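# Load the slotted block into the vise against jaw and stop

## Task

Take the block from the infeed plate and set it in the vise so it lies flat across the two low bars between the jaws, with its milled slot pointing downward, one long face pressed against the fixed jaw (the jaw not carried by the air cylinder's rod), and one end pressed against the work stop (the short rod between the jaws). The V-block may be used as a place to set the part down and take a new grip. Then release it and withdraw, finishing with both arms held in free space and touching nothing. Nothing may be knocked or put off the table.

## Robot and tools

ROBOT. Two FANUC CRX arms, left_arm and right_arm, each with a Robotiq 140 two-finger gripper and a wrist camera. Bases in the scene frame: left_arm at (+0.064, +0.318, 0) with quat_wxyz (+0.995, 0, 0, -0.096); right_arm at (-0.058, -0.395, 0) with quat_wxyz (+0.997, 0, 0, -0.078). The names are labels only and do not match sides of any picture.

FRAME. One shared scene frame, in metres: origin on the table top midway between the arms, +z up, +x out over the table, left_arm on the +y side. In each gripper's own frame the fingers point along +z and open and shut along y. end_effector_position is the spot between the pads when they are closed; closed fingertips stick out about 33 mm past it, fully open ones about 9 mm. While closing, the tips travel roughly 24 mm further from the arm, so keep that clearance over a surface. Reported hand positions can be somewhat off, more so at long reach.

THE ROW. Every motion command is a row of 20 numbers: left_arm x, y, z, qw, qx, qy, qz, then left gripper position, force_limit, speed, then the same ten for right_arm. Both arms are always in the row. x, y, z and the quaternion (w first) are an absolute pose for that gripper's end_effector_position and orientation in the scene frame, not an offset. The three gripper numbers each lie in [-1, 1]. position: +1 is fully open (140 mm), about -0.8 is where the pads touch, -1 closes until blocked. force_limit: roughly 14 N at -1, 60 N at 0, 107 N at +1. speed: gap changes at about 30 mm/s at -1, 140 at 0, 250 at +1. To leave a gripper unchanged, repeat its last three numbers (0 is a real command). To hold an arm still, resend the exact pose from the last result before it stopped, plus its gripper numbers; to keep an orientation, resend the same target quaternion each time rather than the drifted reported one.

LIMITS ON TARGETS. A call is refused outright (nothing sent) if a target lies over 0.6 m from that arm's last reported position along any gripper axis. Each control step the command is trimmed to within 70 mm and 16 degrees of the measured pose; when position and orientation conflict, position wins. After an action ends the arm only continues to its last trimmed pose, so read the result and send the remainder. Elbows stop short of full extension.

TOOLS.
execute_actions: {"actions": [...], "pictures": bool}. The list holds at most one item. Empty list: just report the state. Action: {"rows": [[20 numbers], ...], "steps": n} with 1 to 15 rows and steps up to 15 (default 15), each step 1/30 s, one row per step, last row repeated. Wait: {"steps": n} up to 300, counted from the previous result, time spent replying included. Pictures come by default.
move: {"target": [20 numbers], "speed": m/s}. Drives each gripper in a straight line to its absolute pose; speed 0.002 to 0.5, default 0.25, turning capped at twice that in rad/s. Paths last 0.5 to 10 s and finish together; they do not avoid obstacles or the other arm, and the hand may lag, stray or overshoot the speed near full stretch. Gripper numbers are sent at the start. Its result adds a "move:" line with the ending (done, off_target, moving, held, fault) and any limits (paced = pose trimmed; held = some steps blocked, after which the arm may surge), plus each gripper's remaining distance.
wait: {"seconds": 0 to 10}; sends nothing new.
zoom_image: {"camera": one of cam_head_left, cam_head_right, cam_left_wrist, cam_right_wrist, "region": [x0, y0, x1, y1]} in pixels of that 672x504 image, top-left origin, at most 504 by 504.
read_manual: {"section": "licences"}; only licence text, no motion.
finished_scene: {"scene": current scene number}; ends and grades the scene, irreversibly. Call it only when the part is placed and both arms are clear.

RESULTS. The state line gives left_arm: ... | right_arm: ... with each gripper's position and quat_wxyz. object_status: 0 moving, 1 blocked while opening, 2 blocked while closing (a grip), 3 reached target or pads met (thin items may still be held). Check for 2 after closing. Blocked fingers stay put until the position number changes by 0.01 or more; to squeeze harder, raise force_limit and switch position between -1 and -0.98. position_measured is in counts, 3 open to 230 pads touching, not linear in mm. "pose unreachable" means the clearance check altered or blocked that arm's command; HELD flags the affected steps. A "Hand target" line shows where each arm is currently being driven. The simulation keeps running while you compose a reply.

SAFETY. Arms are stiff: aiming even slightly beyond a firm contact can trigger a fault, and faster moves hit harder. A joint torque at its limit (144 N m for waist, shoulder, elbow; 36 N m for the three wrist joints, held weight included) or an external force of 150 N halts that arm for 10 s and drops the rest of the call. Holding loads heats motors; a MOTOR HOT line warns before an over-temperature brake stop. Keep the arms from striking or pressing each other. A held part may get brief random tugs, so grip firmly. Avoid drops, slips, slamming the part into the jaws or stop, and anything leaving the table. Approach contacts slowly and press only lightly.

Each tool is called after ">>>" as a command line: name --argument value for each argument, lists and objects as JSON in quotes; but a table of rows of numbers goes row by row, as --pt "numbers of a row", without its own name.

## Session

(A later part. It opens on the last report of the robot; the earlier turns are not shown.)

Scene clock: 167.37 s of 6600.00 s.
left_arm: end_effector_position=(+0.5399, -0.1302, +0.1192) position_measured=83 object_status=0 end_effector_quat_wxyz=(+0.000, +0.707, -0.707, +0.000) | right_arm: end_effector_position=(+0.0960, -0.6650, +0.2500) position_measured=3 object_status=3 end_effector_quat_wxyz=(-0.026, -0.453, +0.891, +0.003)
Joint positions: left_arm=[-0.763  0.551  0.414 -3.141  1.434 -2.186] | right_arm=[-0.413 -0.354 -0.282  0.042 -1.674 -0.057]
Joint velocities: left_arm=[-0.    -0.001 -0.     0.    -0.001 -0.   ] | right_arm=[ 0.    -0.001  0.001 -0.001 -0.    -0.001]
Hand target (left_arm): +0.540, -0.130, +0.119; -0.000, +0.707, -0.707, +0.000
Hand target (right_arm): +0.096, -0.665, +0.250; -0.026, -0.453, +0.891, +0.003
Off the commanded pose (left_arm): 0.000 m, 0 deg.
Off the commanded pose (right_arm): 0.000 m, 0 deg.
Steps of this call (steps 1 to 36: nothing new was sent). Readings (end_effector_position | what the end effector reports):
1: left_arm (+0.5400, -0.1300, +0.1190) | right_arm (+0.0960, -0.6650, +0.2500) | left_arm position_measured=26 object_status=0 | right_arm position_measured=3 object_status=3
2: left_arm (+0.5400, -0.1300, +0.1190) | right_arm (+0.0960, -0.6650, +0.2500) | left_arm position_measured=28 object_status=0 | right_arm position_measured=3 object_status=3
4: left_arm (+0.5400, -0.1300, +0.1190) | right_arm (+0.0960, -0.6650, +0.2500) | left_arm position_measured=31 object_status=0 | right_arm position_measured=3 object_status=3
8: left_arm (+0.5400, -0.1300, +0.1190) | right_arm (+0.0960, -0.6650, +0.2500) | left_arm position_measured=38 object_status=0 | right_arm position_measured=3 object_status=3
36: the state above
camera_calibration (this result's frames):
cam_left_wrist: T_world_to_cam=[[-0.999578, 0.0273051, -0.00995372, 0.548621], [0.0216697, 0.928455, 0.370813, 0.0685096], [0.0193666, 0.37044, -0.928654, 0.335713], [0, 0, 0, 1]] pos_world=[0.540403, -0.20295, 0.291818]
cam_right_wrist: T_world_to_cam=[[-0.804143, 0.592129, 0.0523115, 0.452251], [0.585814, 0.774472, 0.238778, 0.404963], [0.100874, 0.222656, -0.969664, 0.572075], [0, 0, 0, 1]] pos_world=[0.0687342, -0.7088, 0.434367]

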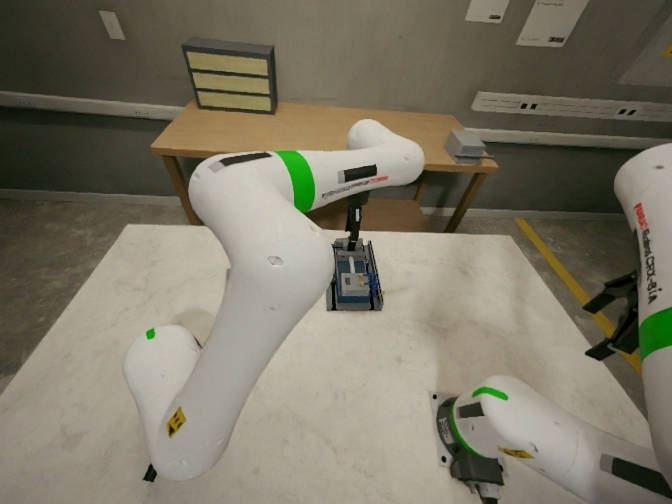

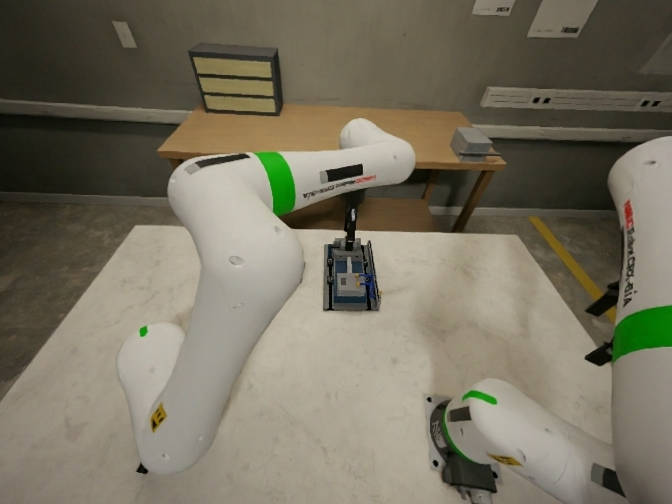

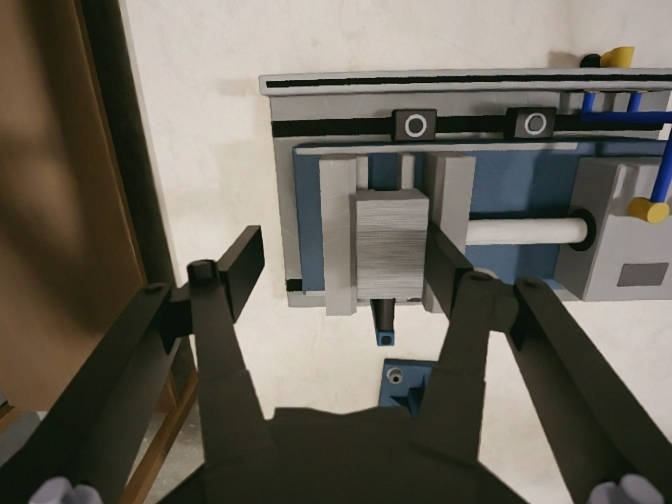

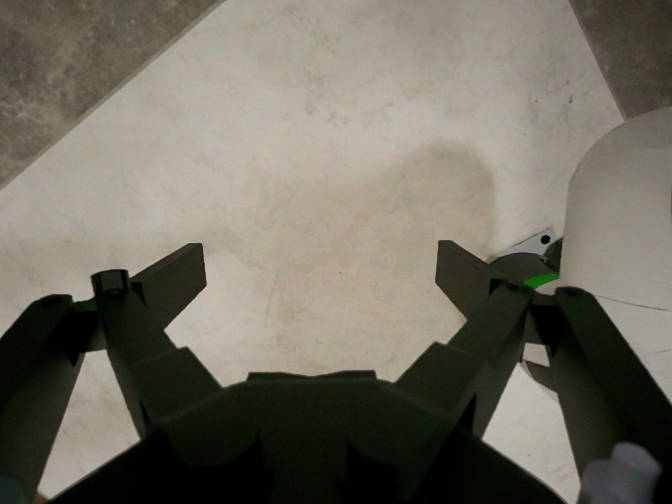

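>>> execute_actions --actions '[{"rows":[[0.54,-0.13,0.119,0,0.707,-0.707,0,0.7,-1,-1,0.096,-0.665,0.25,-0.026,-0.453,0.891,0.003,1,0,0]]}]' --pictures false

>>> move --target '[0.53,-0.1,0.18,0,0.707,-0.707,0,1,-1,0,0.096,-0.665,0.25,-0.026,-0.453,0.891,0.003,1,0,0]' --speed 0.1

>>> zoom_image --camera "cam_left_wrist" --region '[270,100,470,300]'

Scene clock: 171.17 s of 6600.00 s.
left_arm: end_effector_position=(+0.5400, -0.1300, +0.1190) position_measured=61 object_status=0 end_effector_quat_wxyz=(-0.000, +0.707, -0.707, -0.000) | right_arm: end_effector_position=(+0.0960, -0.6650, +0.2500) position_measured=3 object_status=3 end_effector_quat_wxyz=(-0.026, -0.453, +0.891, +0.003)
Joint positions: left_arm=[-0.763  0.551  0.414 -3.142  1.434 -2.186] | right_arm=[-0.413 -0.354 -0.282  0.042 -1.674 -0.057]
Joint velocities: left_arm=[-0.001  0.    -0.001  0.    -0.002  0.   ] | right_arm=[ 0.     0.001 -0.001 -0.001 -0.    -0.   ]
Hand target (left_arm): +0.540, -0.130, +0.119; +0.000, +0.707, -0.707, +0.000
Hand target (right_arm): +0.096, -0.665, +0.250; -0.026, -0.453, +0.891, +0.003
Off the commanded pose (left_arm): 0.000 m, 0 deg.
Off the commanded pose (right_arm): 0.000 m, 0 deg.
Steps of this call (steps 1 to 90: nothing new was sent; then 0.30 s passed at rest; steps 91 to 105: all 15 steps of this action). Readings (end_effector_position | what the end effector reports):
91: left_arm (+0.5400, -0.1300, +0.1190) | right_arm (+0.0960, -0.6650, +0.2500) | left_arm position_measured=83 object_status=0 | right_arm position_measured=3 object_status=3
92: left_arm (+0.5401, -0.1299, +0.1190) | right_arm (+0.0960, -0.6650, +0.2500) | left_arm position_measured=83 object_status=0 | right_arm position_measured=3 object_status=3
94: left_arm (+0.5403, -0.1297, +0.1189) | right_arm (+0.0960, -0.6650, +0.2500) | left_arm position_measured=79 object_status=0 | right_arm position_measured=3 object_status=3
98: left_arm (+0.5402, -0.1298, +0.1189) | right_arm (+0.0960, -0.6650, +0.2500) | left_arm position_measured=72 object_status=0 | right_arm position_measured=3 object_status=3
105: the state above

Scene clock: 172.77 s of 6600.00 s.
left_arm: end_effector_position=(+0.5300, -0.1000, +0.1799) position_measured=3 object_status=3 end_effector_quat_wxyz=(-0.000, +0.707, -0.707, -0.000) | right_arm: end_effector_position=(+0.0960, -0.6650, +0.2500) position_measured=3 object_status=3 end_effector_quat_wxyz=(-0.026, -0.453, +0.891, +0.003)
Joint positions: left_arm=[-0.748  0.462  0.426 -3.142  1.535 -2.201] | right_arm=[-0.413 -0.354 -0.282  0.042 -1.674 -0.057]
Joint velocities: left_arm=[ 0.    -0.     0.    -0.     0.004  0.   ] | right_arm=[ 0.     0.001  0.     0.001 -0.     0.   ]
Hand target (left_arm): +0.530, -0.100, +0.180; +0.000, +0.707, -0.707, -0.000
Hand target (right_arm): +0.096, -0.665, +0.250; -0.026, -0.453, +0.891, +0.003
Off the commanded pose (left_arm): 0.000 m, 0 deg.
Off the commanded pose (right_arm): 0.000 m, 0 deg.
move: done
camera_calibration (this result's frames):
cam_left_wrist: T_world_to_cam=[[-0.999584, 0.0270504, -0.00996069, 0.538539], [0.0214215, 0.928286, 0.371249, 0.0182315], [0.0192888, 0.370881, -0.92848, 0.38121], [0, 0, 0, 1]] pos_world=[0.530572, -0.172875, 0.352542]
cam_right_wrist: T_world_to_cam=[[-0.804143, 0.592129, 0.0523115, 0.452251], [0.585814, 0.774472, 0.238778, 0.404963], [0.100874, 0.222656, -0.969664, 0.572075], [0, 0, 0, 1]] pos_world=[0.0687341, -0.7088, 0.434367]

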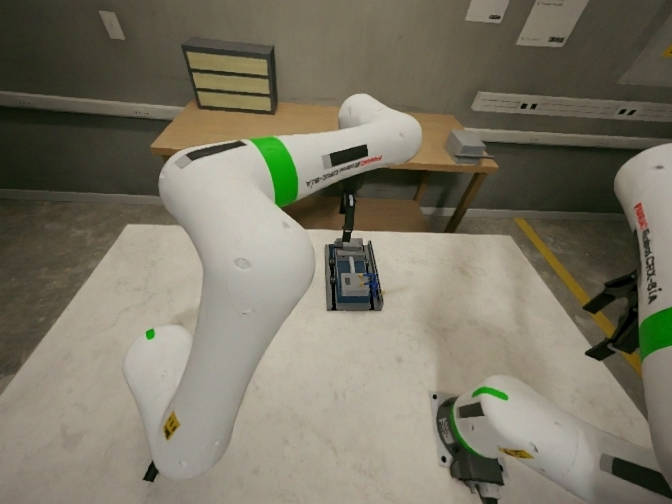

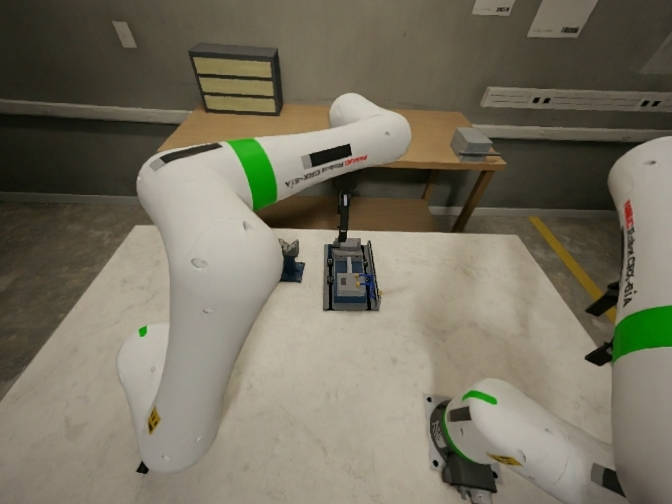

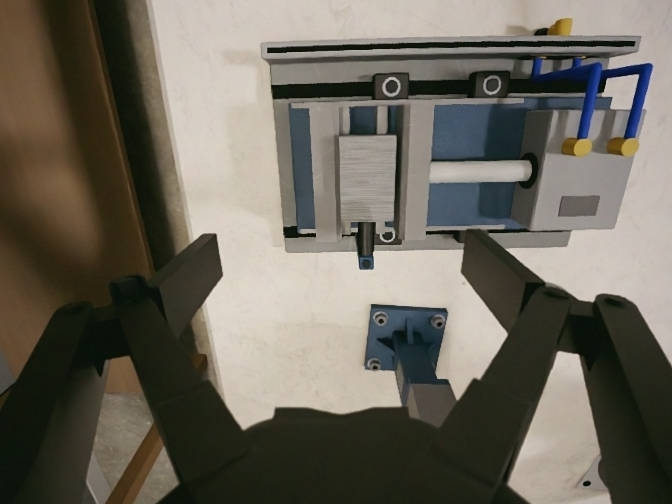

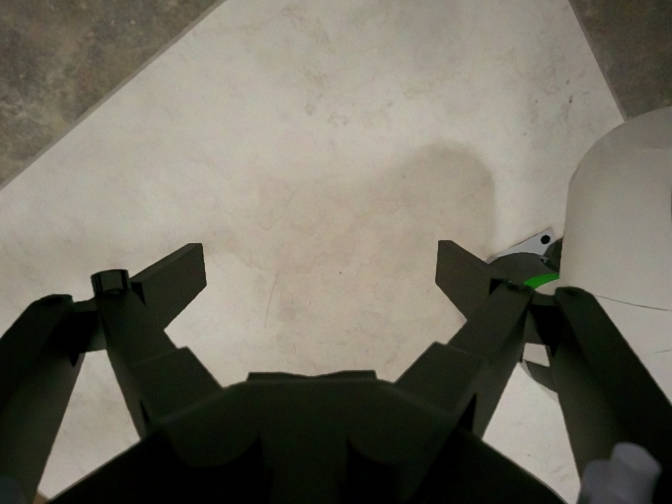

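Region (270, 100, 470, 300) of cam_left_wrist's 672x504 image, scaled by 2.520, with more detail than that image has.

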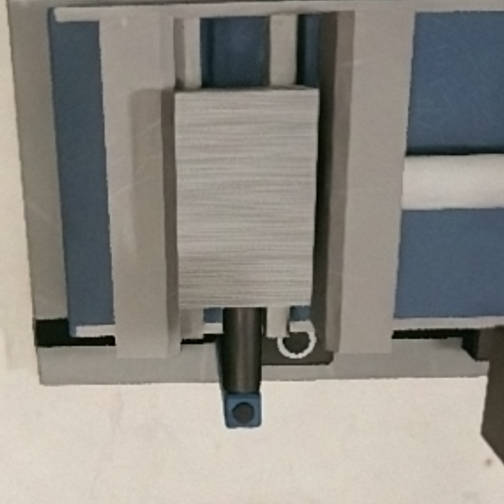

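>>> finished_scene --scene 1

The scene is finished: the task was done.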